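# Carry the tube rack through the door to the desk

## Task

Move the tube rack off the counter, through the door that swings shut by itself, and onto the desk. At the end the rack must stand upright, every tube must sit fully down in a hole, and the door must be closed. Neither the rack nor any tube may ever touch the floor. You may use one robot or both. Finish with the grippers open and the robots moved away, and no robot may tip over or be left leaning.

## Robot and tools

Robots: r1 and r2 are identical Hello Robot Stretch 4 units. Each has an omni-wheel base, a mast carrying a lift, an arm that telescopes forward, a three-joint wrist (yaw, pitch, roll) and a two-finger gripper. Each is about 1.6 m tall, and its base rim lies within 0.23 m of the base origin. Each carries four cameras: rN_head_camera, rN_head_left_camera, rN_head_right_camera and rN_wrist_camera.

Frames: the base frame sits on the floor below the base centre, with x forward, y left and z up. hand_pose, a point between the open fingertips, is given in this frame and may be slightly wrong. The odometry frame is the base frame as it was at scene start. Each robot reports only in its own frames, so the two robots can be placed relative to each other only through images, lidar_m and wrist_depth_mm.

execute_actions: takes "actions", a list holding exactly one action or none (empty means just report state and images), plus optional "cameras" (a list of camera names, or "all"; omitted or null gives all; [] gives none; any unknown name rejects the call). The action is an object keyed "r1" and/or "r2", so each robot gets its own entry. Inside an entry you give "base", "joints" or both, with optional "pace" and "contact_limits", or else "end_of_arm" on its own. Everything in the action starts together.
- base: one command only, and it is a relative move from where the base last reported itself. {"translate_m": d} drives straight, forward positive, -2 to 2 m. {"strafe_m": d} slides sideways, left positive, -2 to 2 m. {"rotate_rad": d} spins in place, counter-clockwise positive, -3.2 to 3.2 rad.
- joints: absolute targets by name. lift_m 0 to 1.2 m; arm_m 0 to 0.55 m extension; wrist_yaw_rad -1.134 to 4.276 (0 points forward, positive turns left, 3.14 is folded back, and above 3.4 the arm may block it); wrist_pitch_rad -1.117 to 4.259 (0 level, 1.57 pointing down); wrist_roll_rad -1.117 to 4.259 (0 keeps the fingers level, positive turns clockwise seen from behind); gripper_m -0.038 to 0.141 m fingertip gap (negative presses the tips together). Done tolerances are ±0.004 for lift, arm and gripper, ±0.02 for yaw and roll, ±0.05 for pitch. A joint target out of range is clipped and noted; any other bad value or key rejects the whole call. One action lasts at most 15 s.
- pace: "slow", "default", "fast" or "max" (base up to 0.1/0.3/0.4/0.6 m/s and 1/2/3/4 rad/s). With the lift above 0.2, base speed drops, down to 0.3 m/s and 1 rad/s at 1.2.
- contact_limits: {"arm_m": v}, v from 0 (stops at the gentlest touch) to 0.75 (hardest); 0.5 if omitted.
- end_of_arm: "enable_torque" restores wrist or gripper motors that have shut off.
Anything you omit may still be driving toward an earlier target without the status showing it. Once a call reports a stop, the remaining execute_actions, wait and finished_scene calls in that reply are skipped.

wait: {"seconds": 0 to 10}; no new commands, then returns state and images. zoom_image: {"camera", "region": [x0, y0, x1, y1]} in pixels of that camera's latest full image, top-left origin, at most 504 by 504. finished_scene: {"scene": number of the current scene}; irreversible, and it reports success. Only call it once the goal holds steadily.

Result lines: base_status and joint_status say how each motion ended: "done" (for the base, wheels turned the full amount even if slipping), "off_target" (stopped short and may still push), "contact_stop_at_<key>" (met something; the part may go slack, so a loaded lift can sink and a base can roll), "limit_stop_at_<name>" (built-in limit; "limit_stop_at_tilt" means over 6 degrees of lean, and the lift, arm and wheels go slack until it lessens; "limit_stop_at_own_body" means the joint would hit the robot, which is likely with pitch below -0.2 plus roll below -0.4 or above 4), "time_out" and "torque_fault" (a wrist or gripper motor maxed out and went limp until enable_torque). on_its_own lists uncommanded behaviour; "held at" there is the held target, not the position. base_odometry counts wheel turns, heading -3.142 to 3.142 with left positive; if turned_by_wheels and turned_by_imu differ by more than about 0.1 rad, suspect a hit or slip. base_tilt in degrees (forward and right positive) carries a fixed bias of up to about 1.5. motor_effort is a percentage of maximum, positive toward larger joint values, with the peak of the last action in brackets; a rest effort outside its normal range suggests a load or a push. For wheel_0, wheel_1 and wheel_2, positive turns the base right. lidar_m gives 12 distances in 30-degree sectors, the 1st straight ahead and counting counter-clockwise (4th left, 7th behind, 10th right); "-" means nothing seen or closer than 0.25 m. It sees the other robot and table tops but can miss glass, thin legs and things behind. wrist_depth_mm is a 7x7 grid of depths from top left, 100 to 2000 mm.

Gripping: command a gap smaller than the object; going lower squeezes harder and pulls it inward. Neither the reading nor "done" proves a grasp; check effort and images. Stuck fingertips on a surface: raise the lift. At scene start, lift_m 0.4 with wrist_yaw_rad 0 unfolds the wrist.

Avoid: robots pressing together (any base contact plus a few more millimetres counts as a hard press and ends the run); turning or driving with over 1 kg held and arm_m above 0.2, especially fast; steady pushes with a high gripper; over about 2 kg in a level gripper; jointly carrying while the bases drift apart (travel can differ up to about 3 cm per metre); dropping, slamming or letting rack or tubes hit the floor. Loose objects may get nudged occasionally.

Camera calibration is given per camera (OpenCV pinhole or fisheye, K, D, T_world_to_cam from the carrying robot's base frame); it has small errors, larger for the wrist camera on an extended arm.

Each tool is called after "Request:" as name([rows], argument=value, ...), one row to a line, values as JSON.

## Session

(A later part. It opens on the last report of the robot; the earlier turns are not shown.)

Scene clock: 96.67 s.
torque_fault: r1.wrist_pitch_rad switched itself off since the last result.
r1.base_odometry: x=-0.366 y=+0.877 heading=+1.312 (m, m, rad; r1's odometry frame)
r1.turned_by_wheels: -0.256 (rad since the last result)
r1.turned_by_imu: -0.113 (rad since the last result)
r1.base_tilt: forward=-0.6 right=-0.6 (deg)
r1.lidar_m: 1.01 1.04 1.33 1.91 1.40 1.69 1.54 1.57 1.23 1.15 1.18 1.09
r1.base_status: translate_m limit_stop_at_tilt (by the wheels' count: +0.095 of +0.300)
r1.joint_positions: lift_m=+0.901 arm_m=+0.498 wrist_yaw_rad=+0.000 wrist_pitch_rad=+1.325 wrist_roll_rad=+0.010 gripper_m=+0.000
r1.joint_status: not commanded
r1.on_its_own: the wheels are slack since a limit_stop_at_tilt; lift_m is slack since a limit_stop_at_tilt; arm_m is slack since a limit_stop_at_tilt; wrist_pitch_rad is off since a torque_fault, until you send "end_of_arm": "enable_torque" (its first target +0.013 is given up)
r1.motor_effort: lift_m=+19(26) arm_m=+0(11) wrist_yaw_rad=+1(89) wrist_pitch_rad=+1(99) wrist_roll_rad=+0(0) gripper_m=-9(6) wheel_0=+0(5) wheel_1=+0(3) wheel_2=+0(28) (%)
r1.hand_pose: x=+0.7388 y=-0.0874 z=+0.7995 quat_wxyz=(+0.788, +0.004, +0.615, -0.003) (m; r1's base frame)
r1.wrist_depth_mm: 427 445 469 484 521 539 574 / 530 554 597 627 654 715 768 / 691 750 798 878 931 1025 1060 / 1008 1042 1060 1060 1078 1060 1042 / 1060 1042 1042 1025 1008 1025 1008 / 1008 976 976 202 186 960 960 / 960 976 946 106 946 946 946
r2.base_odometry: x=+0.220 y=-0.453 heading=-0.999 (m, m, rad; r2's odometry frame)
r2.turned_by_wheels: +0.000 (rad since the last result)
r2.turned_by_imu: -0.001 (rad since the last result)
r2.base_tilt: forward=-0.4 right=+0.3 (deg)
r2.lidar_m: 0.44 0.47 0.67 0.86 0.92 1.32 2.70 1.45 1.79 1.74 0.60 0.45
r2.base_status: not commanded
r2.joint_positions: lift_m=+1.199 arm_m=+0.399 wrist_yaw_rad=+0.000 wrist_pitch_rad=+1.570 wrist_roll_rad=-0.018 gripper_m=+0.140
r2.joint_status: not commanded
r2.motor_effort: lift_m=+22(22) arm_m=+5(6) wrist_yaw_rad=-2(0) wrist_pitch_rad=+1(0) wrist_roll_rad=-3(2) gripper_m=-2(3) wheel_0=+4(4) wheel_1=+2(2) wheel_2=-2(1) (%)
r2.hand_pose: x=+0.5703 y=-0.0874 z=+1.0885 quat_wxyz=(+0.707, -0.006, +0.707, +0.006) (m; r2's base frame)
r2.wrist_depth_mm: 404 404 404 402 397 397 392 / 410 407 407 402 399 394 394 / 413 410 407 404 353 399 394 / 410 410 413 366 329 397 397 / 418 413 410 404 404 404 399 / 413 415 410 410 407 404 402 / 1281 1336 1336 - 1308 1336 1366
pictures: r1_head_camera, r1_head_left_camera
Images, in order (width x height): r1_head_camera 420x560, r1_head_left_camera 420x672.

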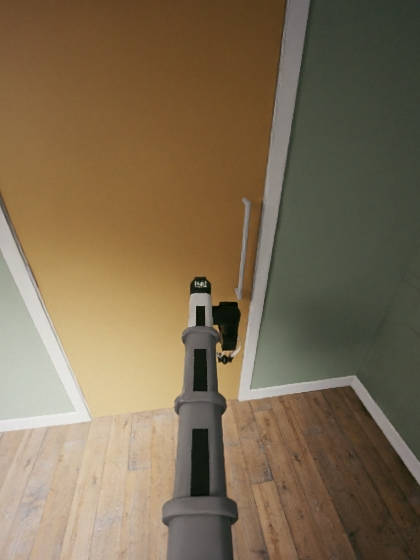

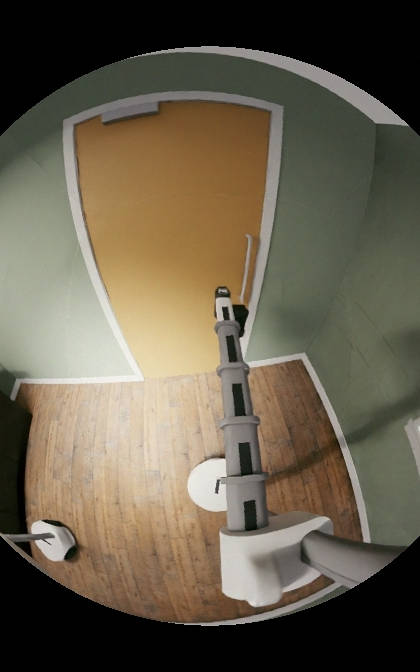

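Request:
execute_actions([
  {"r1":{"end_of_arm":"enable_torque"}},
], cameras=[])

Request:
execute_actions([
  {"r1":{"base":{"rotate_rad":0.115},"joints":{"arm_m":0.3,"lift_m":0.85,"wrist_pitch_rad":0,"gripper_m":0.08}},"r2":{"joints":{"wrist_pitch_rad":0.9,"arm_m":0.25,"lift_m":1.1}}},
], cameras=["r1_wrist_camera","r1_head_camera","r2_wrist_camera"])

Scene clock: 102.60 s.
r1.base_odometry: x=-0.366 y=+0.877 heading=+1.312 (m, m, rad; r1's odometry frame)
r1.turned_by_wheels: +0.000 (rad since the last result)
r1.turned_by_imu: +0.001 (rad since the last result)
r1.base_tilt: forward=-0.6 right=-0.6 (deg)
r1.lidar_m: 1.00 1.04 1.29 1.92 1.40 1.69 1.55 1.57 1.27 1.16 1.19 1.12
r1.base_status: not commanded
r1.joint_positions: lift_m=+0.901 arm_m=+0.498 wrist_yaw_rad=+0.000 wrist_pitch_rad=+1.417 wrist_roll_rad=+0.010 gripper_m=+0.000
r1.joint_status: not commanded
r1.end_of_arm: enable_torque: each motor that was off is on again
r1.on_its_own: wrist_pitch_rad is held at +1.417, not at its first target +0.013, since a torque_fault; the wheels are slack since a limit_stop_at_tilt; lift_m is slack since a limit_stop_at_tilt; arm_m is slack since a limit_stop_at_tilt
r1.motor_effort: lift_m=+19(19) arm_m=+0(0) wrist_yaw_rad=+1(1) wrist_pitch_rad=+1(0) wrist_roll_rad=+0(0) gripper_m=-7(3) wheel_0=+0(0) wheel_1=+0(0) wheel_2=+0(0) (%)
r1.hand_pose: x=+0.7129 y=-0.0874 z=+0.7943 quat_wxyz=(+0.759, +0.004, +0.651, -0.003) (m; r1's base frame)
r1.wrist_depth_mm: 484 504 530 564 585 640 691 / 621 654 707 759 798 891 991 / 842 946 1025 1060 1042 1060 1042 / 1042 1042 1025 1042 1025 1042 1025 / 1025 1042 1025 1008 1008 1008 991 / 1008 1008 991 202 186 976 976 / 991 991 976 106 976 946 960
r2.base_odometry: x=+0.220 y=-0.453 heading=-0.999 (m, m, rad; r2's odometry frame)
r2.turned_by_wheels: +0.000 (rad since the last result)
r2.turned_by_imu: +0.000 (rad since the last result)
r2.base_tilt: forward=-0.6 right=+0.3 (deg)
r2.lidar_m: 0.42 0.48 0.68 0.86 0.92 1.32 2.70 1.45 1.80 1.73 0.63 0.45
r2.base_status: not commanded
r2.joint_positions: lift_m=+1.199 arm_m=+0.399 wrist_yaw_rad=+0.000 wrist_pitch_rad=+1.570 wrist_roll_rad=-0.018 gripper_m=+0.140
r2.joint_status: not commanded
r2.motor_effort: lift_m=+22(22) arm_m=+5(5) wrist_yaw_rad=-1(2) wrist_pitch_rad=+0(0) wrist_roll_rad=-2(3) gripper_m=+1(2) wheel_0=+4(4) wheel_1=+2(2) wheel_2=-1(1) (%)
r2.hand_pose: x=+0.5703 y=-0.0874 z=+1.0885 quat_wxyz=(+0.707, -0.006, +0.707, +0.006) (m; r2's base frame)
r2.wrist_depth_mm: 407 404 404 399 397 394 392 / 407 404 407 402 402 397 394 / 413 404 404 402 357 399 399 / 415 407 407 366 330 402 399 / 415 415 407 407 404 404 399 / 418 415 413 410 407 402 404 / 1255 1366 1308 - 1308 1281 1308
pictures: none
No camera images: the call's "cameras" was empty. Leave "cameras" out to get every camera's image.

Scene clock: 104.30 s.
r1.base_odometry: x=-0.366 y=+0.877 heading=+1.427 (m, m, rad; r1's odometry frame)
r1.turned_by_wheels: +0.115 (rad since the last result)
r1.turned_by_imu: +0.118 (rad since the last result)
r1.base_tilt: forward=-0.6 right=-0.6 (deg)
r1.lidar_m: 1.01 1.03 1.44 1.91 1.42 1.62 1.55 1.60 1.19 1.16 1.23 1.00
r1.base_status: done
r1.joint_positions: lift_m=+0.850 arm_m=+0.301 wrist_yaw_rad=+0.000 wrist_pitch_rad=+0.003 wrist_roll_rad=+0.010 gripper_m=+0.080
r1.joint_status: all done
r1.motor_effort: lift_m=+17(19) arm_m=-7(7) wrist_yaw_rad=+0(1) wrist_pitch_rad=-7(11) wrist_roll_rad=+0(0) gripper_m=+0(5) wheel_0=-1(7) wheel_1=+1(1) wheel_2=+0(9) (%)
r1.hand_pose: x=+0.7606 y=-0.0874 z=+1.0277 quat_wxyz=(+1.000, +0.005, +0.001, +0.000) (m; r1's base frame)
r1.wrist_depth_mm: 512 512 508 508 512 517 517 / 512 512 512 517 512 521 517 / 512 521 517 517 517 517 512 / 512 517 517 521 517 517 517 / 521 525 521 525 525 525 525 / 521 521 196 521 213 521 525 / 521 517 521 107 525 525 525
r2.base_odometry: x=+0.220 y=-0.453 heading=-0.999 (m, m, rad; r2's odometry frame)
r2.turned_by_wheels: +0.000 (rad since the last result)
r2.turned_by_imu: +0.000 (rad since the last result)
r2.base_tilt: forward=-0.6 right=+0.2 (deg)
r2.lidar_m: 0.43 0.47 0.89 0.86 0.92 1.30 2.70 1.45 1.80 1.75 0.61 0.46
r2.base_status: not commanded
r2.joint_positions: lift_m=+1.100 arm_m=+0.251 wrist_yaw_rad=+0.000 wrist_pitch_rad=+0.902 wrist_roll_rad=-0.018 gripper_m=+0.140
r2.joint_status: all done
r2.motor_effort: lift_m=+15(22) arm_m=-4(8) wrist_yaw_rad=-1(2) wrist_pitch_rad=-6(10) wrist_roll_rad=-2(3) gripper_m=-1(1) wheel_0=+4(4) wheel_1=+2(2) wheel_2=-2(2) (%)
r2.hand_pose: x=+0.6007 y=-0.0874 z=+1.0522 quat_wxyz=(+0.900, -0.008, +0.436, +0.004) (m; r2's base frame)
r2.wrist_depth_mm: 609 615 603 597 591 574 574 / 603 597 580 569 559 559 564 / 521 512 500 496 496 488 484 / 455 452 445 442 436 436 433 / 404 404 399 347 290 392 387 / 366 359 351 285 306 343 351 / 338 332 338 - 332 325 322
pictures: r1_head_camera, r1_wrist_camera, r2_wrist_camera
camera_calibration (this result's frames):
r1_wrist_camera: T_world_to_cam=[[0.020939, -0.99968, 0.0141605, -0.114286], [-0.019194, -0.0145629, -0.99971, 1.08952], [0.999596, 0.0206611, -0.0194927, -0.514621], [0, 0, 0, 1]] pos_world=[0.537718, -0.0877498, 1.08079]
r2_wrist_camera: T_world_to_cam=[[0.0237881, -0.99904, -0.0367759, -0.0525772], [-0.810714, 0.00224679, -0.585438, 1.15076], [0.584959, 0.0437412, -0.809883, 0.730727], [0, 0, 0, 1]] pos_world=[0.506744, -0.0870752, 1.26357]
Images, in order (width x height): r1_head_camera 420x560, r1_wrist_camera 616x392, r2_wrist_camera 616x392.

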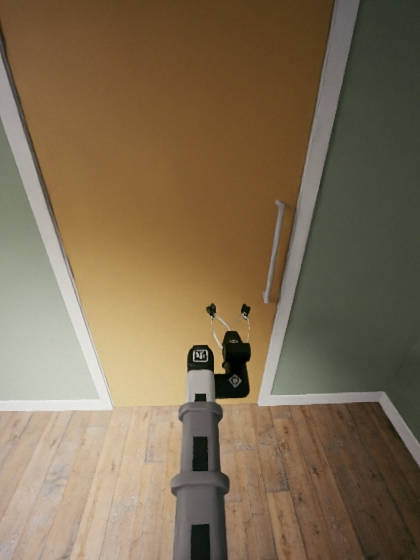

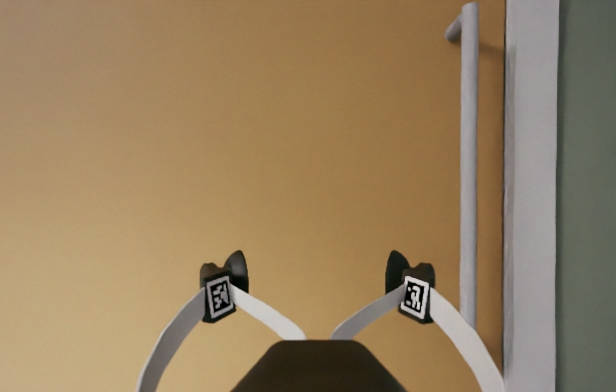

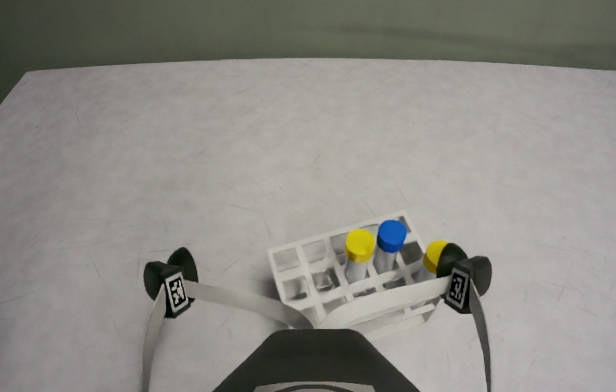

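Request:
execute_actions([
  {"r1":{"base":{"strafe_m":-0.65},"joints":{"arm_m":0.5,"wrist_yaw_rad":1.2,"lift_m":0.9}},"r2":{"joints":{"wrist_pitch_rad":0.25,"arm_m":0.0,"lift_m":0.85}}},
], cameras=["r1_wrist_camera","r1_head_camera","r2_wrist_camera"])

Scene clock: 119.50 s.
r1.base_odometry: x=+0.277 y=+0.784 heading=+1.427 (m, m, rad; r1's odometry frame)
r1.turned_by_wheels: +0.000 (rad since the last result)
r1.turned_by_imu: +0.001 (rad since the last result)
r1.base_tilt: forward=-0.6 right=-0.5 (deg)
r1.lidar_m: 1.02 1.03 1.48 2.10 2.03 1.62 1.53 0.76 0.52 0.51 0.53 0.75
r1.base_status: done
r1.joint_positions: lift_m=+0.900 arm_m=+0.499 wrist_yaw_rad=+1.200 wrist_pitch_rad=+0.002 wrist_roll_rad=+0.010 gripper_m=+0.080
r1.joint_status: all done
r1.motor_effort: lift_m=+20(20) arm_m=+7(7) wrist_yaw_rad=+1(6) wrist_pitch_rad=-4(6) wrist_roll_rad=+0(1) gripper_m=-5(0) wheel_0=-1(8) wheel_1=+3(6) wheel_2=-1(4) (%)
r1.hand_pose: x=+0.8558 y=+0.2372 z=+1.0775 quat_wxyz=(+0.825, +0.004, +0.004, +0.565) (m; r1's base frame)
r1.wrist_depth_mm: - - 1983 768 452 329 278 / - - 1983 768 449 329 279 / - - 1983 759 452 325 279 / - - 1983 768 455 327 281 / - - 1618 778 430 329 281 / - - 197 723 213 319 282 / - - - 107 439 306 283
r2.base_odometry: x=+0.220 y=-0.453 heading=-0.999 (m, m, rad; r2's odometry frame)
r2.turned_by_wheels: +0.000 (rad since the last result)
r2.turned_by_imu: +0.000 (rad since the last result)
r2.base_tilt: forward=-0.6 right=+0.2 (deg)
r2.lidar_m: 0.43 0.47 0.68 0.86 0.91 1.30 2.07 2.08 1.79 1.74 0.62 0.44
r2.base_status: not commanded
r2.joint_positions: lift_m=+0.850 arm_m=+0.003 wrist_yaw_rad=+0.000 wrist_pitch_rad=+0.252 wrist_roll_rad=-0.018 gripper_m=+0.140
r2.joint_status: all done
joint sent to its limit — the command would take r2.arm_m past its lower limit, so that joint was sent only as far as its limit.
r2.motor_effort: lift_m=+15(14) arm_m=-5(6) wrist_yaw_rad=-1(1) wrist_pitch_rad=-8(11) wrist_roll_rad=-2(2) gripper_m=+2(2) wheel_0=+4(4) wheel_1=+2(2) wheel_2=-1(2) (%)
r2.hand_pose: x=+0.4532 y=-0.0874 z=+0.9564 quat_wxyz=(+0.992, -0.009, +0.126, +0.001) (m; r2's base frame)
r2.wrist_depth_mm: 788 788 768 759 750 732 732 / 809 820 809 788 778 768 750 / 866 854 831 820 788 788 778 / 609 603 580 394 410 544 530 / 382 384 379 370 368 357 353 / 279 265 254 281 249 251 260 / 259 254 250 - 238 236 -
pictures: r1_head_camera, r1_wrist_camera, r2_wrist_camera
camera_calibration (this result's frames):
r1_wrist_camera: T_world_to_cam=[[0.939304, -0.342794, 0.014169, -0.734207], [0.00676836, -0.0227759, -0.999718, 1.12563], [0.34302, 0.939135, -0.0190733, -0.271959], [0, 0, 0, 1]] pos_world=[0.775312, 0.0293614, 1.13053]
r2_wrist_camera: T_world_to_cam=[[0.0411628, -0.999042, -0.0148547, -0.0814395], [-0.291623, 0.0022071, -0.956531, 1.09482], [0.955647, 0.0437054, -0.291253, 0.0754392], [0, 0, 0, 1]] pos_world=[0.250533, -0.087075, 1.06799]
Images, in order (width x height): r1_head_camera 420x560, r1_wrist_camera 616x392, r2_wrist_camera 616x392.

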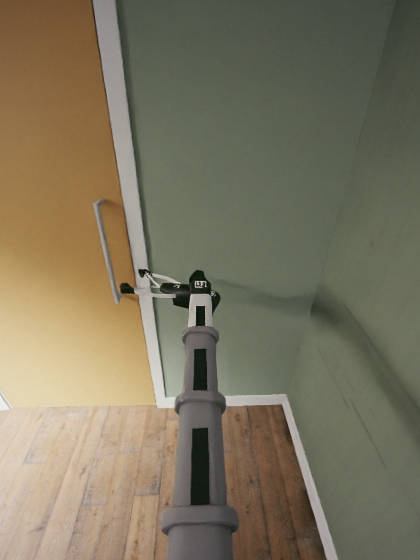

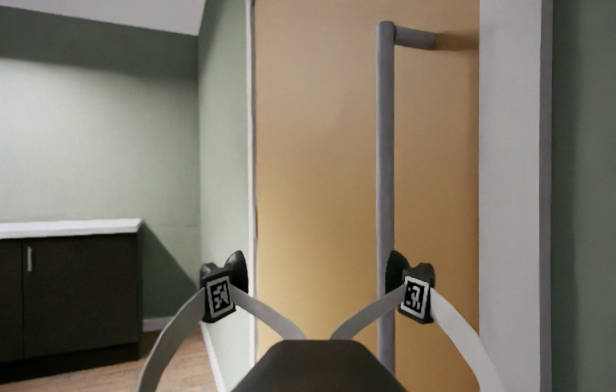

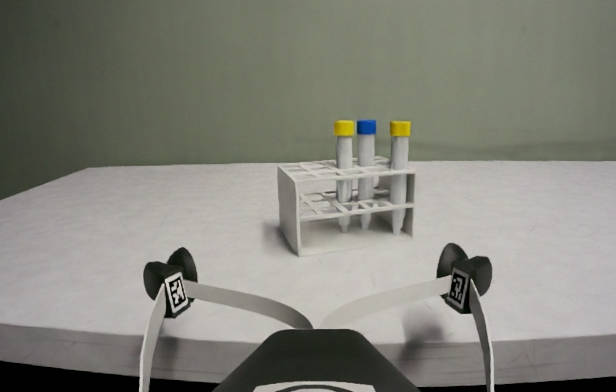

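Request:
execute_actions([
  {"r1":{"base":{"translate_m":0.075},"pace":"slow"}},
], cameras=[])

Request:
execute_actions([
  {"r1":{"base":{"strafe_m":0.08},"pace":"slow"}},
], cameras=["r1_wrist_camera","r1_head_camera"])

Scene clock: 129.93 s.
r1.base_odometry: x=+0.288 y=+0.858 heading=+1.427 (m, m, rad; r1's odometry frame)
r1.turned_by_wheels: +0.000 (rad since the last result)
r1.turned_by_imu: +0.001 (rad since the last result)
r1.base_tilt: forward=-0.6 right=-0.6 (deg)
r1.lidar_m: 0.95 0.94 1.37 2.58 2.05 1.68 1.62 0.72 0.52 0.50 0.55 0.74
r1.base_status: done
r1.joint_positions: lift_m=+0.900 arm_m=+0.499 wrist_yaw_rad=+1.200 wrist_pitch_rad=+0.002 wrist_roll_rad=+0.010 gripper_m=+0.080
r1.joint_status: not commanded
r1.motor_effort: lift_m=+20(20) arm_m=+7(7) wrist_yaw_rad=+1(1) wrist_pitch_rad=-5(5) wrist_roll_rad=+0(0) gripper_m=-2(2) wheel_0=+0(2) wheel_1=+1(3) wheel_2=-1(1) (%)
r1.hand_pose: x=+0.8558 y=+0.2372 z=+1.0775 quat_wxyz=(+0.825, +0.004, +0.004, +0.565) (m; r1's base frame)
r1.wrist_depth_mm: - - 1430 544 349 251 208 / - - 1430 564 345 252 208 / - - 1430 564 347 252 208 / - - 1464 564 349 252 208 / - - 1205 574 332 254 208 / - - 196 484 213 245 209 / - - 1499 106 338 238 210
r2.base_odometry: x=+0.220 y=-0.453 heading=-0.999 (m, m, rad; r2's odometry frame)
r2.turned_by_wheels: +0.000 (rad since the last result)
r2.turned_by_imu: +0.000 (rad since the last result)
r2.base_tilt: forward=-0.6 right=+0.3 (deg)
r2.lidar_m: 0.44 0.48 0.68 0.86 0.89 1.30 2.13 2.08 1.80 1.74 0.61 0.45
r2.base_status: not commanded
r2.joint_positions: lift_m=+0.850 arm_m=+0.003 wrist_yaw_rad=+0.000 wrist_pitch_rad=+0.252 wrist_roll_rad=-0.018 gripper_m=+0.140
r2.joint_status: not commanded
r2.motor_effort: lift_m=+15(15) arm_m=-5(5) wrist_yaw_rad=-1(1) wrist_pitch_rad=-8(7) wrist_roll_rad=-2(3) gripper_m=-1(0) wheel_0=+4(4) wheel_1=+2(2) wheel_2=-2(2) (%)
r2.hand_pose: x=+0.4532 y=-0.0874 z=+0.9564 quat_wxyz=(+0.992, -0.009, +0.126, +0.001) (m; r2's base frame)
r2.wrist_depth_mm: 798 778 768 768 750 732 732 / 831 820 798 778 778 768 741 / 854 842 842 831 788 798 778 / 615 597 580 399 410 535 525 / 387 382 379 368 366 357 351 / 277 265 253 278 251 251 262 / 258 254 248 - 238 237 -
pictures: none
No camera images: the call's "cameras" was empty. Leave "cameras" out to get every camera's image.

Scene clock: 131.87 s.
r1.base_odometry: x=+0.209 y=+0.869 heading=+1.427 (m, m, rad; r1's odometry frame)
r1.turned_by_wheels: +0.000 (rad since the last result)
r1.turned_by_imu: +0.001 (rad since the last result)
r1.base_tilt: forward=-0.6 right=-0.6 (deg)
r1.lidar_m: 0.94 0.94 1.35 2.49 1.98 1.69 1.62 0.87 0.61 0.60 0.62 0.87
r1.base_status: done
r1.joint_positions: lift_m=+0.900 arm_m=+0.499 wrist_yaw_rad=+1.200 wrist_pitch_rad=+0.002 wrist_roll_rad=+0.010 gripper_m=+0.080
r1.joint_status: not commanded
r1.motor_effort: lift_m=+20(20) arm_m=+7(6) wrist_yaw_rad=+1(1) wrist_pitch_rad=-5(5) wrist_roll_rad=+0(0) gripper_m=-3(1) wheel_0=+0(4) wheel_1=+1(4) wheel_2=+0(2) (%)
r1.hand_pose: x=+0.8558 y=+0.2372 z=+1.0775 quat_wxyz=(+0.825, +0.004, +0.004, +0.565) (m; r1's base frame)
r1.wrist_depth_mm: - - 1366 559 314 253 195 / - - 1397 554 314 253 194 / - - 1430 569 314 254 194 / - - 1499 574 314 253 195 / - - 1138 569 286 254 196 / - - 196 525 212 228 196 / - - 1576 106 317 222 196
r2.base_odometry: x=+0.220 y=-0.453 heading=-0.999 (m, m, rad; r2's odometry frame)
r2.turned_by_wheels: +0.000 (rad since the last result)
r2.turned_by_imu: +0.000 (rad since the last result)
r2.base_tilt: forward=-0.5 right=+0.2 (deg)
r2.lidar_m: 0.44 0.47 0.71 0.84 0.92 1.31 2.09 1.99 1.78 1.73 0.62 0.44
r2.base_status: not commanded
r2.joint_positions: lift_m=+0.850 arm_m=+0.003 wrist_yaw_rad=+0.000 wrist_pitch_rad=+0.252 wrist_roll_rad=-0.018 gripper_m=+0.140
r2.joint_status: not commanded
r2.motor_effort: lift_m=+15(15) arm_m=-5(5) wrist_yaw_rad=+0(0) wrist_pitch_rad=-8(7) wrist_roll_rad=-3(2) gripper_m=+2(1) wheel_0=+4(4) wheel_1=+2(2) wheel_2=-2(1) (%)
r2.hand_pose: x=+0.4532 y=-0.0874 z=+0.9564 quat_wxyz=(+0.992, -0.009, +0.126, +0.001) (m; r2's base frame)
r2.wrist_depth_mm: 788 788 778 759 750 741 723 / 831 809 809 788 778 768 750 / 854 854 831 820 788 798 788 / 609 597 585 397 410 549 525 / 379 384 379 368 368 355 355 / 278 265 253 278 251 251 260 / 258 254 249 - 238 236 -
pictures: r1_head_camera, r1_wrist_camera
camera_calibration (this result's frames):
r1_wrist_camera: T_world_to_cam=[[0.939314, -0.342767, 0.014169, -0.734221], [0.00676907, -0.0227757, -0.999718, 1.12563], [0.342993, 0.939144, -0.0190733, -0.271944], [0, 0, 0, 1]] pos_world=[0.775319, 0.0293644, 1.13053]
Images, in order (width x height): r1_head_camera 420x560, r1_wrist_camera 616x392.

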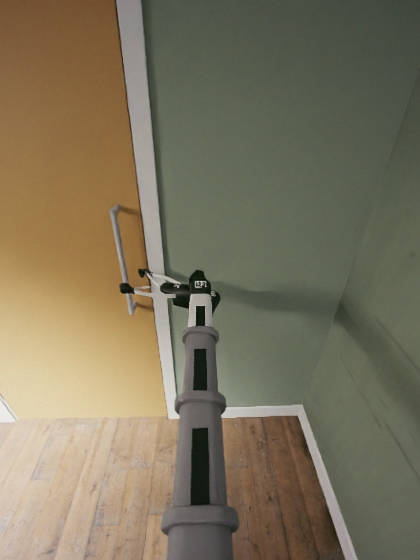

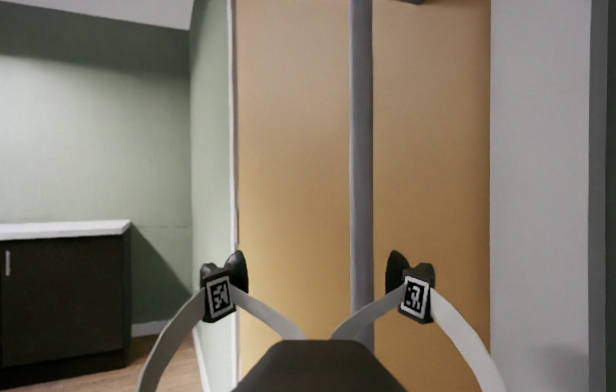

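Request:
execute_actions([
  {"r1":{"base":{"strafe_m":0.08},"joints":{"arm_m":0.52},"pace":"slow"}},
], cameras=["r1_wrist_camera","r1_head_camera"])

Scene clock: 138.30 s.
r1.base_odometry: x=+0.130 y=+0.881 heading=+1.425 (m, m, rad; r1's odometry frame)
r1.turned_by_wheels: -0.002 (rad since the last result)
r1.turned_by_imu: -0.001 (rad since the last result)
r1.base_tilt: forward=-0.6 right=-0.6 (deg)
r1.lidar_m: 0.92 1.00 1.33 2.39 1.91 1.70 1.61 0.96 0.66 0.65 0.70 0.97
r1.base_status: done
r1.joint_positions: lift_m=+0.900 arm_m=+0.519 wrist_yaw_rad=+1.189 wrist_pitch_rad=+0.002 wrist_roll_rad=+0.010 gripper_m=+0.080
r1.joint_status: all done
r1.on_its_own: wrist_yaw_rad is at rest, and its effort (+32) is outside its rest range (-13 to +13)
r1.motor_effort: lift_m=+20(20) arm_m=+6(8) wrist_yaw_rad=+32(32) wrist_pitch_rad=-5(5) wrist_roll_rad=-1(0) gripper_m=-7(5) wheel_0=-10(6) wheel_1=-6(7) wheel_2=-6(6) (%)
r1.hand_pose: x=+0.8784 y=+0.2352 z=+1.0775 quat_wxyz=(+0.828, +0.004, +0.004, +0.560) (m; r1's base frame)
r1.wrist_depth_mm: - - 1042 473 262 221 183 / - - 1025 477 263 223 184 / - - 1060 480 263 223 184 / - - 1160 480 264 224 185 / - - 976 484 215 223 186 / - - 197 452 208 208 186 / - - 1229 107 265 216 187
r2.base_odometry: x=+0.220 y=-0.453 heading=-0.999 (m, m, rad; r2's odometry frame)
r2.turned_by_wheels: +0.000 (rad since the last result)
r2.turned_by_imu: +0.000 (rad since the last result)
r2.base_tilt: forward=-0.5 right=+0.2 (deg)
r2.lidar_m: 0.43 0.47 0.69 0.86 0.92 1.30 2.03 1.92 1.79 1.74 0.61 0.45
r2.base_status: not commanded
r2.joint_positions: lift_m=+0.850 arm_m=+0.003 wrist_yaw_rad=+0.000 wrist_pitch_rad=+0.252 wrist_roll_rad=-0.018 gripper_m=+0.140
r2.joint_status: not commanded
r2.motor_effort: lift_m=+15(15) arm_m=-5(5) wrist_yaw_rad=-1(0) wrist_pitch_rad=-8(8) wrist_roll_rad=-2(2) gripper_m=+0(0) wheel_0=+4(4) wheel_1=+2(2) wheel_2=-1(1) (%)
r2.hand_pose: x=+0.4532 y=-0.0874 z=+0.9564 quat_wxyz=(+0.992, -0.009, +0.126, +0.001) (m; r2's base frame)
r2.wrist_depth_mm: 778 778 768 759 750 750 732 / 820 820 788 788 788 768 759 / 866 842 842 820 798 798 768 / 609 591 580 397 410 539 530 / 382 382 377 368 368 353 353 / 278 265 254 276 250 250 262 / 259 253 248 - 238 236 -
pictures: r1_head_camera, r1_wrist_camera
camera_calibration (this result's frames):
r1_wrist_camera: T_world_to_cam=[[0.935585, -0.352817, 0.0141684, -0.750509], [0.00652395, -0.0228468, -0.999718, 1.12566], [0.353041, 0.935413, -0.0190733, -0.285762], [0, 0, 0, 1]] pos_world=[0.795707, 0.0282311, 1.13053]
Images, in order (width x height): r1_head_camera 420x560, r1_wrist_camera 616x392.

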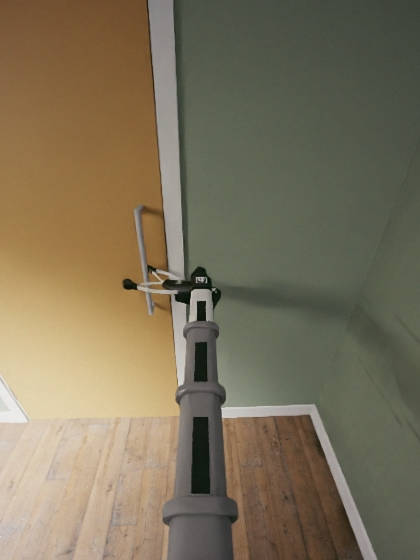

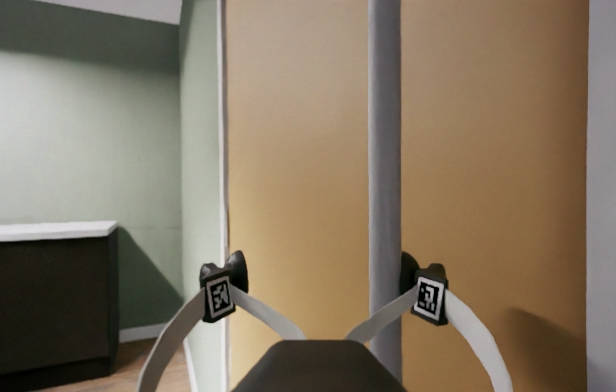

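Request:
execute_actions([
  {"r1":{"base":{"strafe_m":0.02},"joints":{"arm_m":0.505},"pace":"slow"}},
], cameras=[])

Request:
execute_actions([
  {"r1":{"joints":{"arm_m":0.36},"pace":"slow"}},
], cameras=["r1_wrist_camera","r1_head_camera"])

Scene clock: 145.10 s.
r1.base_odometry: x=+0.110 y=+0.884 heading=+1.422 (m, m, rad; r1's odometry frame)
r1.turned_by_wheels: -0.003 (rad since the last result)
r1.turned_by_imu: -0.012 (rad since the last result)
r1.base_tilt: forward=-0.6 right=-0.6 (deg)
r1.lidar_m: 0.89 0.98 1.32 2.39 1.88 1.71 1.62 0.97 0.70 0.69 0.74 0.98
r1.base_status: done
r1.joint_positions: lift_m=+0.900 arm_m=+0.507 wrist_yaw_rad=+1.176 wrist_pitch_rad=+0.002 wrist_roll_rad=+0.010 gripper_m=+0.080
r1.joint_status: all done
r1.on_its_own: wrist_yaw_rad is at rest, and its effort (+69) is outside its rest range (-13 to +13)
r1.motor_effort: lift_m=+20(20) arm_m=-10(13) wrist_yaw_rad=+69(79) wrist_pitch_rad=-5(5) wrist_roll_rad=+0(1) gripper_m=-10(12) wheel_0=-17(21) wheel_1=-11(12) wheel_2=-7(6) (%)
r1.hand_pose: x=+0.8694 y=+0.2327 z=+1.0775 quat_wxyz=(+0.832, +0.004, +0.004, +0.555) (m; r1's base frame)
r1.wrist_depth_mm: - - 991 462 265 225 189 / - - 991 466 266 226 190 / - - 1008 473 265 227 190 / - - 1042 469 266 227 190 / - - 878 473 213 229 190 / - - 198 442 206 206 190 / - - 1008 107 207 230 191
r2.base_odometry: x=+0.220 y=-0.453 heading=-0.999 (m, m, rad; r2's odometry frame)
r2.turned_by_wheels: +0.000 (rad since the last result)
r2.turned_by_imu: +0.000 (rad since the last result)
r2.base_tilt: forward=-0.6 right=+0.2 (deg)
r2.lidar_m: 0.44 0.47 0.66 0.86 0.90 1.30 2.00 1.92 1.81 1.74 0.61 0.45
r2.base_status: not commanded
r2.joint_positions: lift_m=+0.850 arm_m=+0.003 wrist_yaw_rad=+0.000 wrist_pitch_rad=+0.252 wrist_roll_rad=-0.018 gripper_m=+0.140
r2.joint_status: not commanded
r2.motor_effort: lift_m=+15(15) arm_m=-5(5) wrist_yaw_rad=-1(1) wrist_pitch_rad=-7(7) wrist_roll_rad=-2(3) gripper_m=+3(2) wheel_0=+4(4) wheel_1=+2(2) wheel_2=-2(2) (%)
r2.hand_pose: x=+0.4532 y=-0.0874 z=+0.9564 quat_wxyz=(+0.992, -0.009, +0.126, +0.001) (m; r2's base frame)
r2.wrist_depth_mm: 788 788 768 759 750 741 732 / 820 809 798 788 778 759 759 / 866 854 842 820 798 788 788 / 609 597 580 397 407 539 530 / 382 384 377 368 368 357 353 / 278 264 254 278 251 251 260 / 259 253 249 - 239 236 -
pictures: none
No camera images: the call's "cameras" was empty. Leave "cameras" out to get every camera's image.

Scene clock: 147.83 s.
r1.base_odometry: x=+0.110 y=+0.884 heading=+1.425 (m, m, rad; r1's odometry frame)
r1.turned_by_wheels: +0.003 (rad since the last result)
r1.turned_by_imu: -0.037 (rad since the last result)
r1.base_tilt: forward=-0.6 right=-0.6 (deg)
r1.lidar_m: 0.88 0.97 1.26 2.37 1.87 1.71 1.62 1.06 0.74 0.71 0.73 0.98
r1.base_status: not commanded
r1.joint_positions: lift_m=+0.900 arm_m=+0.361 wrist_yaw_rad=+1.200 wrist_pitch_rad=+0.002 wrist_roll_rad=+0.010 gripper_m=+0.080
r1.joint_status: all done
r1.motor_effort: lift_m=+20(20) arm_m=-6(16) wrist_yaw_rad=+0(87) wrist_pitch_rad=-6(6) wrist_roll_rad=+0(0) gripper_m=-3(13) wheel_0=+0(18) wheel_1=+1(12) wheel_2=+0(7) (%)
r1.hand_pose: x=+0.7181 y=+0.2372 z=+1.0775 quat_wxyz=(+0.825, +0.004, +0.004, +0.565) (m; r1's base frame)
r1.wrist_depth_mm: - - 1661 798 521 392 273 / - - 1708 798 525 389 273 / - - 1756 809 525 392 272 / - - 1756 798 525 392 272 / - - 1499 809 508 392 274 / - - 197 759 212 377 273 / - - 1808 106 512 368 277
r2.base_odometry: x=+0.220 y=-0.453 heading=-0.999 (m, m, rad; r2's odometry frame)
r2.turned_by_wheels: +0.000 (rad since the last result)
r2.turned_by_imu: +0.000 (rad since the last result)
r2.base_tilt: forward=-0.6 right=+0.2 (deg)
r2.lidar_m: 0.44 0.47 0.67 0.86 0.92 1.28 2.01 1.90 1.80 1.74 0.62 0.45
r2.base_status: not commanded
r2.joint_positions: lift_m=+0.850 arm_m=+0.003 wrist_yaw_rad=+0.000 wrist_pitch_rad=+0.252 wrist_roll_rad=-0.018 gripper_m=+0.140
r2.joint_status: not commanded
r2.motor_effort: lift_m=+15(16) arm_m=-5(5) wrist_yaw_rad=-1(0) wrist_pitch_rad=-8(8) wrist_roll_rad=-3(1) gripper_m=+1(1) wheel_0=+4(4) wheel_1=+2(2) wheel_2=-1(2) (%)
r2.hand_pose: x=+0.4532 y=-0.0874 z=+0.9564 quat_wxyz=(+0.992, -0.009, +0.126, +0.001) (m; r2's base frame)
r2.wrist_depth_mm: 788 778 788 759 759 732 732 / 820 809 809 778 778 759 759 / 866 854 831 820 788 788 778 / 615 597 580 397 410 539 530 / 384 379 379 366 370 357 351 / 278 265 253 278 251 249 260 / 258 252 249 - 237 236 -
pictures: r1_head_camera, r1_wrist_camera
camera_calibration (this result's frames):
r1_wrist_camera: T_world_to_cam=[[0.939364, -0.342629, 0.0141672, -0.604934], [0.00674008, -0.0228581, -0.999716, 1.12657], [0.342855, 0.939193, -0.0191627, -0.224555], [0, 0, 0, 1]] pos_world=[0.63765, 0.0293842, 1.13052]
Images, in order (width x height): r1_head_camera 420x560, r1_wrist_camera 616x392.

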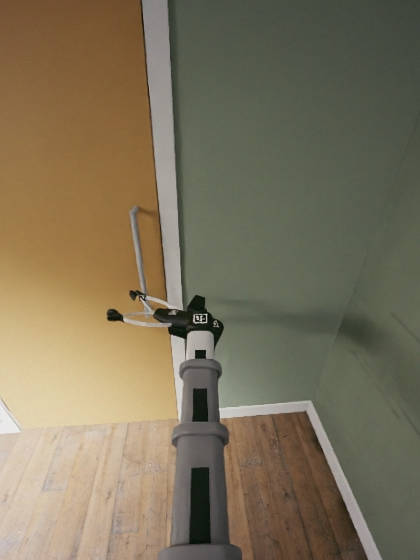

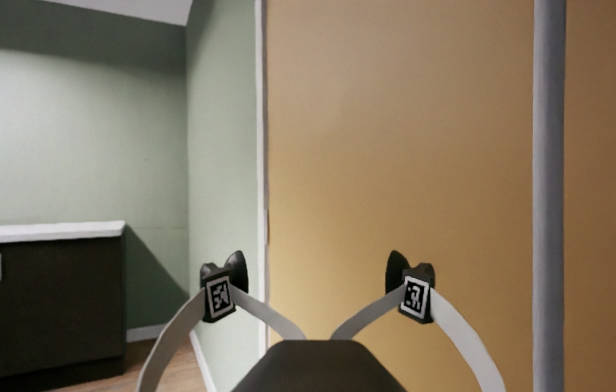

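Request:
execute_actions([
  {"r1":{"joints":{"arm_m":0.25,"wrist_yaw_rad":0.0}}},
], cameras=[])

Request:
execute_actions([
  {"r1":{"base":{"strafe_m":0.27},"joints":{"arm_m":0.35}}},
], cameras=["r1_wrist_camera"])

Scene clock: 155.53 s.
r1.base_odometry: x=+0.110 y=+0.884 heading=+1.425 (m, m, rad; r1's odometry frame)
r1.turned_by_wheels: +0.000 (rad since the last result)
r1.turned_by_imu: +0.001 (rad since the last result)
r1.base_tilt: forward=-0.6 right=-0.6 (deg)
r1.lidar_m: 0.87 0.97 1.27 2.38 1.89 1.74 1.61 1.10 0.71 0.69 0.73 0.97
r1.base_status: not commanded
r1.joint_positions: lift_m=+0.900 arm_m=+0.251 wrist_yaw_rad=+0.000 wrist_pitch_rad=+0.002 wrist_roll_rad=+0.010 gripper_m=+0.080
r1.joint_status: all done
r1.motor_effort: lift_m=+20(20) arm_m=-6(5) wrist_yaw_rad=-1(7) wrist_pitch_rad=-6(6) wrist_roll_rad=+0(0) gripper_m=+1(3) wheel_0=+0(0) wheel_1=+1(0) wheel_2=+0(0) (%)
r1.hand_pose: x=+0.7106 y=-0.0873 z=+1.0774 quat_wxyz=(+1.000, +0.005, +0.001, +0.000) (m; r1's base frame)
r1.wrist_depth_mm: 469 477 484 492 500 504 512 / 469 477 480 492 500 504 508 / 469 480 484 492 500 504 517 / 477 477 488 500 500 508 517 / 477 480 492 496 500 512 517 / 473 480 196 496 213 512 517 / 480 480 492 106 508 508 521
r2.base_odometry: x=+0.220 y=-0.453 heading=-0.999 (m, m, rad; r2's odometry frame)
r2.turned_by_wheels: +0.000 (rad since the last result)
r2.turned_by_imu: +0.000 (rad since the last result)
r2.base_tilt: forward=-0.6 right=+0.2 (deg)
r2.lidar_m: 0.44 0.46 0.67 0.85 0.90 1.30 2.03 1.90 1.78 1.74 0.61 0.44
r2.base_status: not commanded
r2.joint_positions: lift_m=+0.850 arm_m=+0.003 wrist_yaw_rad=+0.000 wrist_pitch_rad=+0.252 wrist_roll_rad=-0.018 gripper_m=+0.140
r2.joint_status: not commanded
r2.motor_effort: lift_m=+15(16) arm_m=-5(5) wrist_yaw_rad=+0(0) wrist_pitch_rad=-7(7) wrist_roll_rad=-2(2) gripper_m=+0(0) wheel_0=+4(4) wheel_1=+2(2) wheel_2=-1(1) (%)
r2.hand_pose: x=+0.4532 y=-0.0874 z=+0.9564 quat_wxyz=(+0.992, -0.009, +0.126, +0.001) (m; r2's base frame)
r2.wrist_depth_mm: 788 778 768 750 750 741 723 / 809 809 798 788 788 759 750 / 854 854 842 820 798 798 788 / 615 597 585 397 410 544 535 / 382 382 379 366 368 357 351 / 278 264 255 277 251 250 260 / 259 253 248 - 239 236 -
pictures: none
No camera images: the call's "cameras" was empty. Leave "cameras" out to get every camera's image.

Scene clock: 157.77 s.
r1.base_odometry: x=-0.157 y=+0.923 heading=+1.425 (m, m, rad; r1's odometry frame)
r1.turned_by_wheels: +0.000 (rad since the last result)
r1.turned_by_imu: +0.001 (rad since the last result)
r1.base_tilt: forward=-0.6 right=-0.6 (deg)
r1.lidar_m: 0.87 0.95 1.23 2.11 1.63 1.75 1.64 1.54 1.03 0.99 1.01 0.99
r1.base_status: done
r1.joint_positions: lift_m=+0.900 arm_m=+0.349 wrist_yaw_rad=+0.000 wrist_pitch_rad=+0.002 wrist_roll_rad=+0.010 gripper_m=+0.080
r1.joint_status: all done
r1.motor_effort: lift_m=+20(20) arm_m=+6(8) wrist_yaw_rad=+0(1) wrist_pitch_rad=-5(6) wrist_roll_rad=+0(0) gripper_m=-1(2) wheel_0=+1(3) wheel_1=-1(7) wheel_2=+0(1) (%)
r1.hand_pose: x=+0.8083 y=-0.0874 z=+1.0775 quat_wxyz=(+1.000, +0.005, +0.001, +0.000) (m; r1's base frame)
r1.wrist_depth_mm: 364 364 375 377 368 387 389 / 366 368 373 379 370 389 392 / 362 370 375 377 373 389 394 / 364 368 377 377 373 389 394 / 368 370 375 382 373 394 397 / 368 370 196 384 213 392 397 / 366 373 377 106 375 394 399
r2.base_odometry: x=+0.220 y=-0.453 heading=-0.999 (m, m, rad; r2's odometry frame)
r2.turned_by_wheels: +0.000 (rad since the last result)
r2.turned_by_imu: +0.000 (rad since the last result)
r2.base_tilt: forward=-0.5 right=+0.3 (deg)
r2.lidar_m: 0.43 0.47 0.69 0.85 0.92 1.32 2.69 1.67 1.79 1.72 0.62 0.44
r2.base_status: not commanded
r2.joint_positions: lift_m=+0.850 arm_m=+0.003 wrist_yaw_rad=+0.000 wrist_pitch_rad=+0.252 wrist_roll_rad=-0.018 gripper_m=+0.140
r2.joint_status: not commanded
r2.motor_effort: lift_m=+15(15) arm_m=-5(5) wrist_yaw_rad=-1(0) wrist_pitch_rad=-8(7) wrist_roll_rad=-2(2) gripper_m=+1(0) wheel_0=+4(4) wheel_1=+1(2) wheel_2=-1(1) (%)
r2.hand_pose: x=+0.4532 y=-0.0874 z=+0.9564 quat_wxyz=(+0.992, -0.009, +0.126, +0.001) (m; r2's base frame)
r2.wrist_depth_mm: 778 788 768 778 759 741 732 / 831 809 809 788 778 768 750 / 854 842 842 809 788 778 788 / 603 597 580 397 407 544 530 / 384 379 382 368 368 355 351 / 277 264 254 277 249 251 262 / 258 254 249 - 239 236 -
pictures: r1_wrist_camera
camera_calibration (this result's frames):
r1_wrist_camera: T_world_to_cam=[[0.021108, -0.999677, 0.014167, -0.116084], [-0.0188824, -0.0145662, -0.999716, 1.14], [0.999599, 0.0208344, -0.0191838, -0.561665], [0, 0, 0, 1]] pos_world=[0.585416, -0.0877385, 1.13055]
Images, in order (width x height): r1_wrist_camera 616x392.

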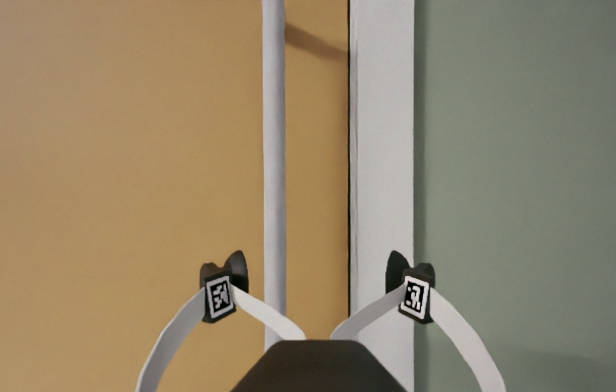

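Request:
execute_actions([
  {"r1":{"base":{"rotate_rad":0.1}}},
], cameras=[])

Request:
execute_actions([
  {"r1":{"base":{"strafe_m":-0.045},"joints":{"arm_m":0.465}}},
], cameras=["r1_wrist_camera"])

Scene clock: 163.27 s.
r1.base_odometry: x=-0.157 y=+0.923 heading=+1.525 (m, m, rad; r1's odometry frame)
r1.turned_by_wheels: +0.100 (rad since the last result)
r1.turned_by_imu: +0.103 (rad since the last result)
r1.base_tilt: forward=-0.6 right=-0.6 (deg)
r1.lidar_m: 0.87 0.97 1.38 2.10 1.61 1.70 1.63 1.35 0.99 0.97 1.05 0.94
r1.base_status: done
r1.joint_positions: lift_m=+0.900 arm_m=+0.349 wrist_yaw_rad=+0.000 wrist_pitch_rad=+0.002 wrist_roll_rad=+0.010 gripper_m=+0.080
r1.joint_status: not commanded
r1.motor_effort: lift_m=+20(20) arm_m=+6(6) wrist_yaw_rad=+0(3) wrist_pitch_rad=-6(6) wrist_roll_rad=+0(1) gripper_m=-3(4) wheel_0=+0(4) wheel_1=+0(5) wheel_2=-1(10) (%)
r1.hand_pose: x=+0.8083 y=-0.0874 z=+1.0775 quat_wxyz=(+1.000, +0.005, +0.001, +0.000) (m; r1's base frame)
r1.wrist_depth_mm: 377 377 373 366 362 345 355 / 382 377 375 373 364 347 357 / 382 379 377 366 364 349 357 / 382 377 373 370 366 351 359 / 387 382 377 373 303 351 357 / 387 382 196 373 213 353 359 / 387 382 379 106 370 349 364
r2.base_odometry: x=+0.220 y=-0.453 heading=-0.999 (m, m, rad; r2's odometry frame)
r2.turned_by_wheels: +0.000 (rad since the last result)
r2.turned_by_imu: +0.000 (rad since the last result)
r2.base_tilt: forward=-0.6 right=+0.2 (deg)
r2.lidar_m: 0.41 0.45 0.67 0.85 0.92 1.28 2.70 1.66 1.77 1.75 0.62 0.45
r2.base_status: not commanded
r2.joint_positions: lift_m=+0.850 arm_m=+0.003 wrist_yaw_rad=+0.000 wrist_pitch_rad=+0.252 wrist_roll_rad=-0.018 gripper_m=+0.140
r2.joint_status: not commanded
r2.motor_effort: lift_m=+15(15) arm_m=-5(5) wrist_yaw_rad=+0(0) wrist_pitch_rad=-8(8) wrist_roll_rad=-3(3) gripper_m=+1(0) wheel_0=+4(4) wheel_1=+2(2) wheel_2=-2(2) (%)
r2.hand_pose: x=+0.4532 y=-0.0874 z=+0.9564 quat_wxyz=(+0.992, -0.009, +0.126, +0.001) (m; r2's base frame)
r2.wrist_depth_mm: 788 778 768 768 750 723 732 / 820 820 798 788 788 768 750 / 854 854 842 820 788 798 788 / 609 597 580 399 410 539 530 / 384 384 377 368 366 355 351 / 278 265 253 278 250 250 262 / 260 253 248 - 237 236 -
pictures: none
No camera images: the call's "cameras" was empty. Leave "cameras" out to get every camera's image.

Scene clock: 164.63 s.
r1.base_odometry: x=-0.112 y=+0.921 heading=+1.525 (m, m, rad; r1's odometry frame)
r1.turned_by_wheels: +0.000 (rad since the last result)
r1.turned_by_imu: +0.000 (rad since the last result)
r1.base_tilt: forward=-0.6 right=-0.6 (deg)
r1.lidar_m: 0.86 0.98 1.36 2.15 1.67 1.70 1.66 1.30 0.95 0.93 0.97 0.95
r1.base_status: done
r1.joint_positions: lift_m=+0.900 arm_m=+0.464 wrist_yaw_rad=+0.000 wrist_pitch_rad=+0.002 wrist_roll_rad=+0.010 gripper_m=+0.080
r1.joint_status: all done
r1.motor_effort: lift_m=+20(20) arm_m=+7(6) wrist_yaw_rad=+1(3) wrist_pitch_rad=-6(6) wrist_roll_rad=+1(0) gripper_m=+0(3) wheel_0=-1(10) wheel_1=+0(8) wheel_2=-1(1) (%)
r1.hand_pose: x=+0.9232 y=-0.0874 z=+1.0775 quat_wxyz=(+1.000, +0.005, +0.001, +0.000) (m; r1's base frame)
r1.wrist_depth_mm: 259 256 255 252 249 232 242 / 262 257 255 252 249 232 243 / 262 256 255 254 251 234 243 / 262 258 257 255 251 235 245 / 262 260 256 255 252 236 245 / 263 262 197 189 213 236 246 / 265 262 258 106 252 236 247
r2.base_odometry: x=+0.220 y=-0.453 heading=-0.999 (m, m, rad; r2's odometry frame)
r2.turned_by_wheels: +0.000 (rad since the last result)
r2.turned_by_imu: +0.000 (rad since the last result)
r2.base_tilt: forward=-0.7 right=+0.3 (deg)
r2.lidar_m: 0.42 0.47 0.67 0.83 0.91 1.31 2.69 1.69 1.77 1.75 0.60 0.45
r2.base_status: not commanded
r2.joint_positions: lift_m=+0.850 arm_m=+0.003 wrist_yaw_rad=+0.000 wrist_pitch_rad=+0.252 wrist_roll_rad=-0.018 gripper_m=+0.140
r2.joint_status: not commanded
r2.motor_effort: lift_m=+15(15) arm_m=-5(5) wrist_yaw_rad=+0(1) wrist_pitch_rad=-7(8) wrist_roll_rad=-2(3) gripper_m=+1(2) wheel_0=+4(4) wheel_1=+2(2) wheel_2=-1(2) (%)
r2.hand_pose: x=+0.4532 y=-0.0874 z=+0.9564 quat_wxyz=(+0.992, -0.009, +0.126, +0.001) (m; r2's base frame)
r2.wrist_depth_mm: 788 768 778 759 750 741 732 / 820 809 809 798 768 768 768 / 866 842 842 798 798 809 768 / 609 603 580 397 410 544 530 / 384 382 382 368 370 355 353 / 278 265 254 278 250 251 262 / 259 254 248 - 238 235 -
pictures: r1_wrist_camera
camera_calibration (this result's frames):
r1_wrist_camera: T_world_to_cam=[[0.0211389, -0.999676, 0.0141683, -0.118531], [-0.0188289, -0.014567, -0.999717, 1.14214], [0.999599, 0.0208662, -0.0191307, -0.676634], [0, 0, 0, 1]] pos_world=[0.700373, -0.0877364, 1.13055]
Images, in order (width x height): r1_wrist_camera 616x392.

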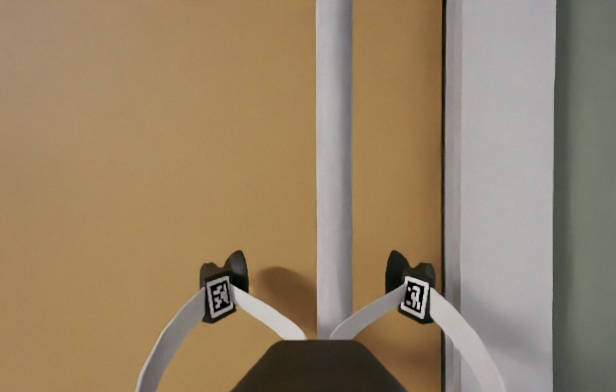

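Bar at depth ~0.19. Squeeze hard and pull.

Request:
execute_actions([
  {"r1":{"joints":{"gripper_m":-0.038}}},
], cameras=["r1_wrist_camera"])

Request:
execute_actions([
  {"r1":{"joints":{"arm_m":0.3},"pace":"slow"}},
], cameras=["r1_wrist_camera","r1_head_camera"])

Scene clock: 170.03 s.
r1.base_odometry: x=-0.112 y=+0.921 heading=+1.524 (m, m, rad; r1's odometry frame)
r1.turned_by_wheels: -0.001 (rad since the last result)
r1.turned_by_imu: -0.002 (rad since the last result)
r1.base_tilt: forward=-0.5 right=-0.6 (deg)
r1.lidar_m: 0.86 0.96 1.39 2.15 1.67 1.71 1.65 1.32 0.94 0.93 1.00 0.95
r1.base_status: not commanded
r1.joint_positions: lift_m=+0.900 arm_m=+0.465 wrist_yaw_rad=+0.003 wrist_pitch_rad=+0.002 wrist_roll_rad=+0.010 gripper_m=-0.037
r1.joint_status: all done
r1.motor_effort: lift_m=+20(20) arm_m=+0(6) wrist_yaw_rad=-7(8) wrist_pitch_rad=-6(6) wrist_roll_rad=+0(0) gripper_m=-26(27) wheel_0=-9(11) wheel_1=-5(6) wheel_2=+2(2) (%)
r1.hand_pose: x=+0.9248 y=-0.0867 z=+1.0775 quat_wxyz=(+1.000, +0.005, +0.001, +0.001) (m; r1's base frame)
r1.wrist_depth_mm: 252 250 247 243 241 231 240 / 253 250 248 244 240 230 240 / 253 250 249 244 242 230 241 / 255 251 249 247 243 229 241 / 255 253 249 209 244 231 242 / 257 254 179 182 180 232 244 / 257 254 251 106 244 233 245
r2.base_odometry: x=+0.220 y=-0.453 heading=-0.999 (m, m, rad; r2's odometry frame)
r2.turned_by_wheels: +0.000 (rad since the last result)
r2.turned_by_imu: +0.000 (rad since the last result)
r2.base_tilt: forward=-0.6 right=+0.2 (deg)
r2.lidar_m: 0.44 0.45 0.70 0.86 0.91 1.29 2.69 1.71 1.80 1.74 0.62 0.46
r2.base_status: not commanded
r2.joint_positions: lift_m=+0.850 arm_m=+0.003 wrist_yaw_rad=+0.000 wrist_pitch_rad=+0.252 wrist_roll_rad=-0.018 gripper_m=+0.140
r2.joint_status: not commanded
r2.motor_effort: lift_m=+15(16) arm_m=-5(5) wrist_yaw_rad=-1(1) wrist_pitch_rad=-7(7) wrist_roll_rad=-2(2) gripper_m=-1(2) wheel_0=+4(4) wheel_1=+2(2) wheel_2=-2(1) (%)
r2.hand_pose: x=+0.4532 y=-0.0874 z=+0.9564 quat_wxyz=(+0.992, -0.009, +0.126, +0.001) (m; r2's base frame)
r2.wrist_depth_mm: 798 788 778 759 741 741 741 / 831 809 798 788 778 759 759 / 866 842 831 809 798 798 778 / 609 597 574 397 410 539 535 / 382 382 377 370 370 355 351 / 278 266 254 277 250 250 262 / 259 253 247 - 239 236 -
pictures: r1_wrist_camera
camera_calibration (this result's frames):
r1_wrist_camera: T_world_to_cam=[[0.0235465, -0.99962, 0.0143135, -0.120247], [-0.0189914, -0.0147621, -0.999711, 1.14225], [0.999542, 0.0232679, -0.0193318, -0.677698], [0, 0, 0, 1]] pos_world=[0.701912, -0.0875703, 1.13054]
Images, in order (width x height): r1_wrist_camera 616x392.

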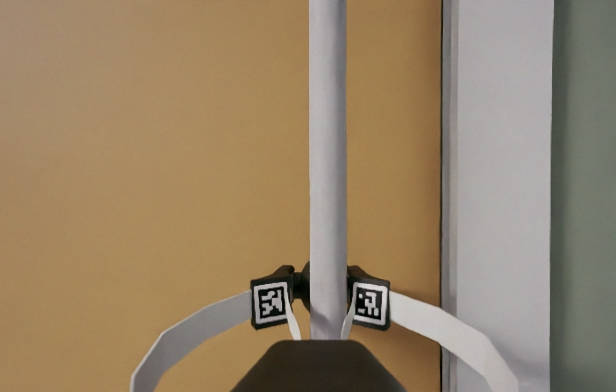

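Scene clock: 172.97 s.
r1.base_odometry: x=-0.113 y=+0.921 heading=+1.528 (m, m, rad; r1's odometry frame)
r1.turned_by_wheels: +0.004 (rad since the last result)
r1.turned_by_imu: +0.003 (rad since the last result)
r1.base_tilt: forward=-0.5 right=-0.6 (deg)
r1.lidar_m: 0.66 0.88 1.38 2.16 1.66 1.71 1.64 1.30 0.95 0.94 1.00 0.95
r1.base_status: not commanded
r1.joint_positions: lift_m=+0.900 arm_m=+0.303 wrist_yaw_rad=+0.030 wrist_pitch_rad=+0.003 wrist_roll_rad=+0.010 gripper_m=-0.037
r1.joint_status: all done
r1.on_its_own: wrist_yaw_rad is at rest, and its effort (-86) is outside its rest range (-13 to +13)
r1.motor_effort: lift_m=+19(19) arm_m=-14(17) wrist_yaw_rad=-86(86) wrist_pitch_rad=-8(7) wrist_roll_rad=+1(1) gripper_m=-31(29) wheel_0=+13(13) wheel_1=+4(6) wheel_2=+20(19) (%)
r1.hand_pose: x=+0.7644 y=-0.0787 z=+1.0773 quat_wxyz=(+1.000, +0.005, +0.002, +0.015) (m; r1's base frame)
r1.wrist_depth_mm: 310 286 263 238 229 377 379 / 312 287 264 239 230 382 384 / 314 287 265 238 231 382 379 / 317 289 267 240 231 384 384 / 317 291 267 194 232 384 387 / 317 291 179 180 179 387 389 / 319 286 270 106 231 382 389
r2.base_odometry: x=+0.220 y=-0.453 heading=-0.999 (m, m, rad; r2's odometry frame)
r2.turned_by_wheels: +0.000 (rad since the last result)
r2.turned_by_imu: +0.000 (rad since the last result)
r2.base_tilt: forward=-0.6 right=+0.2 (deg)
r2.lidar_m: 0.44 0.46 0.69 0.85 0.90 1.29 2.68 1.68 1.81 1.75 0.62 0.46
r2.base_status: not commanded
r2.joint_positions: lift_m=+0.850 arm_m=+0.003 wrist_yaw_rad=+0.000 wrist_pitch_rad=+0.252 wrist_roll_rad=-0.018 gripper_m=+0.140
r2.joint_status: not commanded
r2.motor_effort: lift_m=+15(15) arm_m=-5(5) wrist_yaw_rad=+0(0) wrist_pitch_rad=-7(8) wrist_roll_rad=-2(2) gripper_m=+2(1) wheel_0=+4(4) wheel_1=+2(2) wheel_2=-1(2) (%)
r2.hand_pose: x=+0.4532 y=-0.0874 z=+0.9564 quat_wxyz=(+0.992, -0.009, +0.126, +0.001) (m; r2's base frame)
r2.wrist_depth_mm: 788 778 768 759 741 732 732 / 809 809 798 798 778 778 768 / 854 842 831 809 798 798 788 / 609 597 580 394 407 539 530 / 382 384 382 366 368 355 353 / 279 266 253 277 251 250 260 / 258 254 248 - 238 237 -
pictures: r1_head_camera, r1_wrist_camera
camera_calibration (this result's frames):
r1_wrist_camera: T_world_to_cam=[[0.0511575, -0.998588, 0.0143372, -0.129515], [-0.0192313, -0.0153384, -0.999697, 1.13926], [0.998505, 0.0508663, -0.0199889, -0.513953], [0, 0, 0, 1]] pos_world=[0.541719, -0.0857146, 1.1305]
Images, in order (width x height): r1_head_camera 420x560, r1_wrist_camera 616x392.

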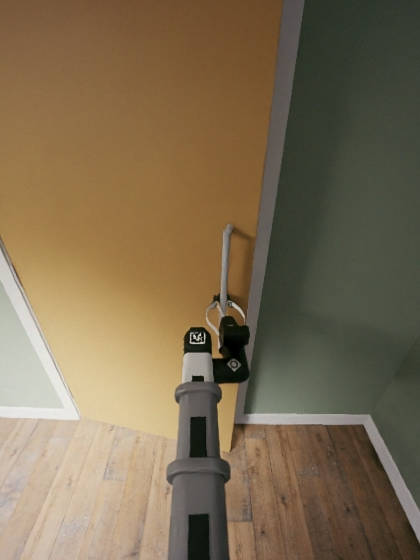

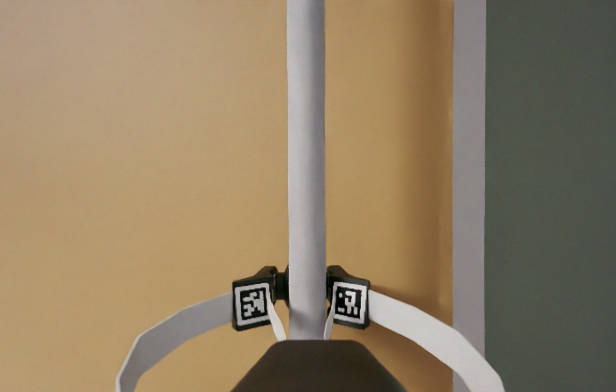

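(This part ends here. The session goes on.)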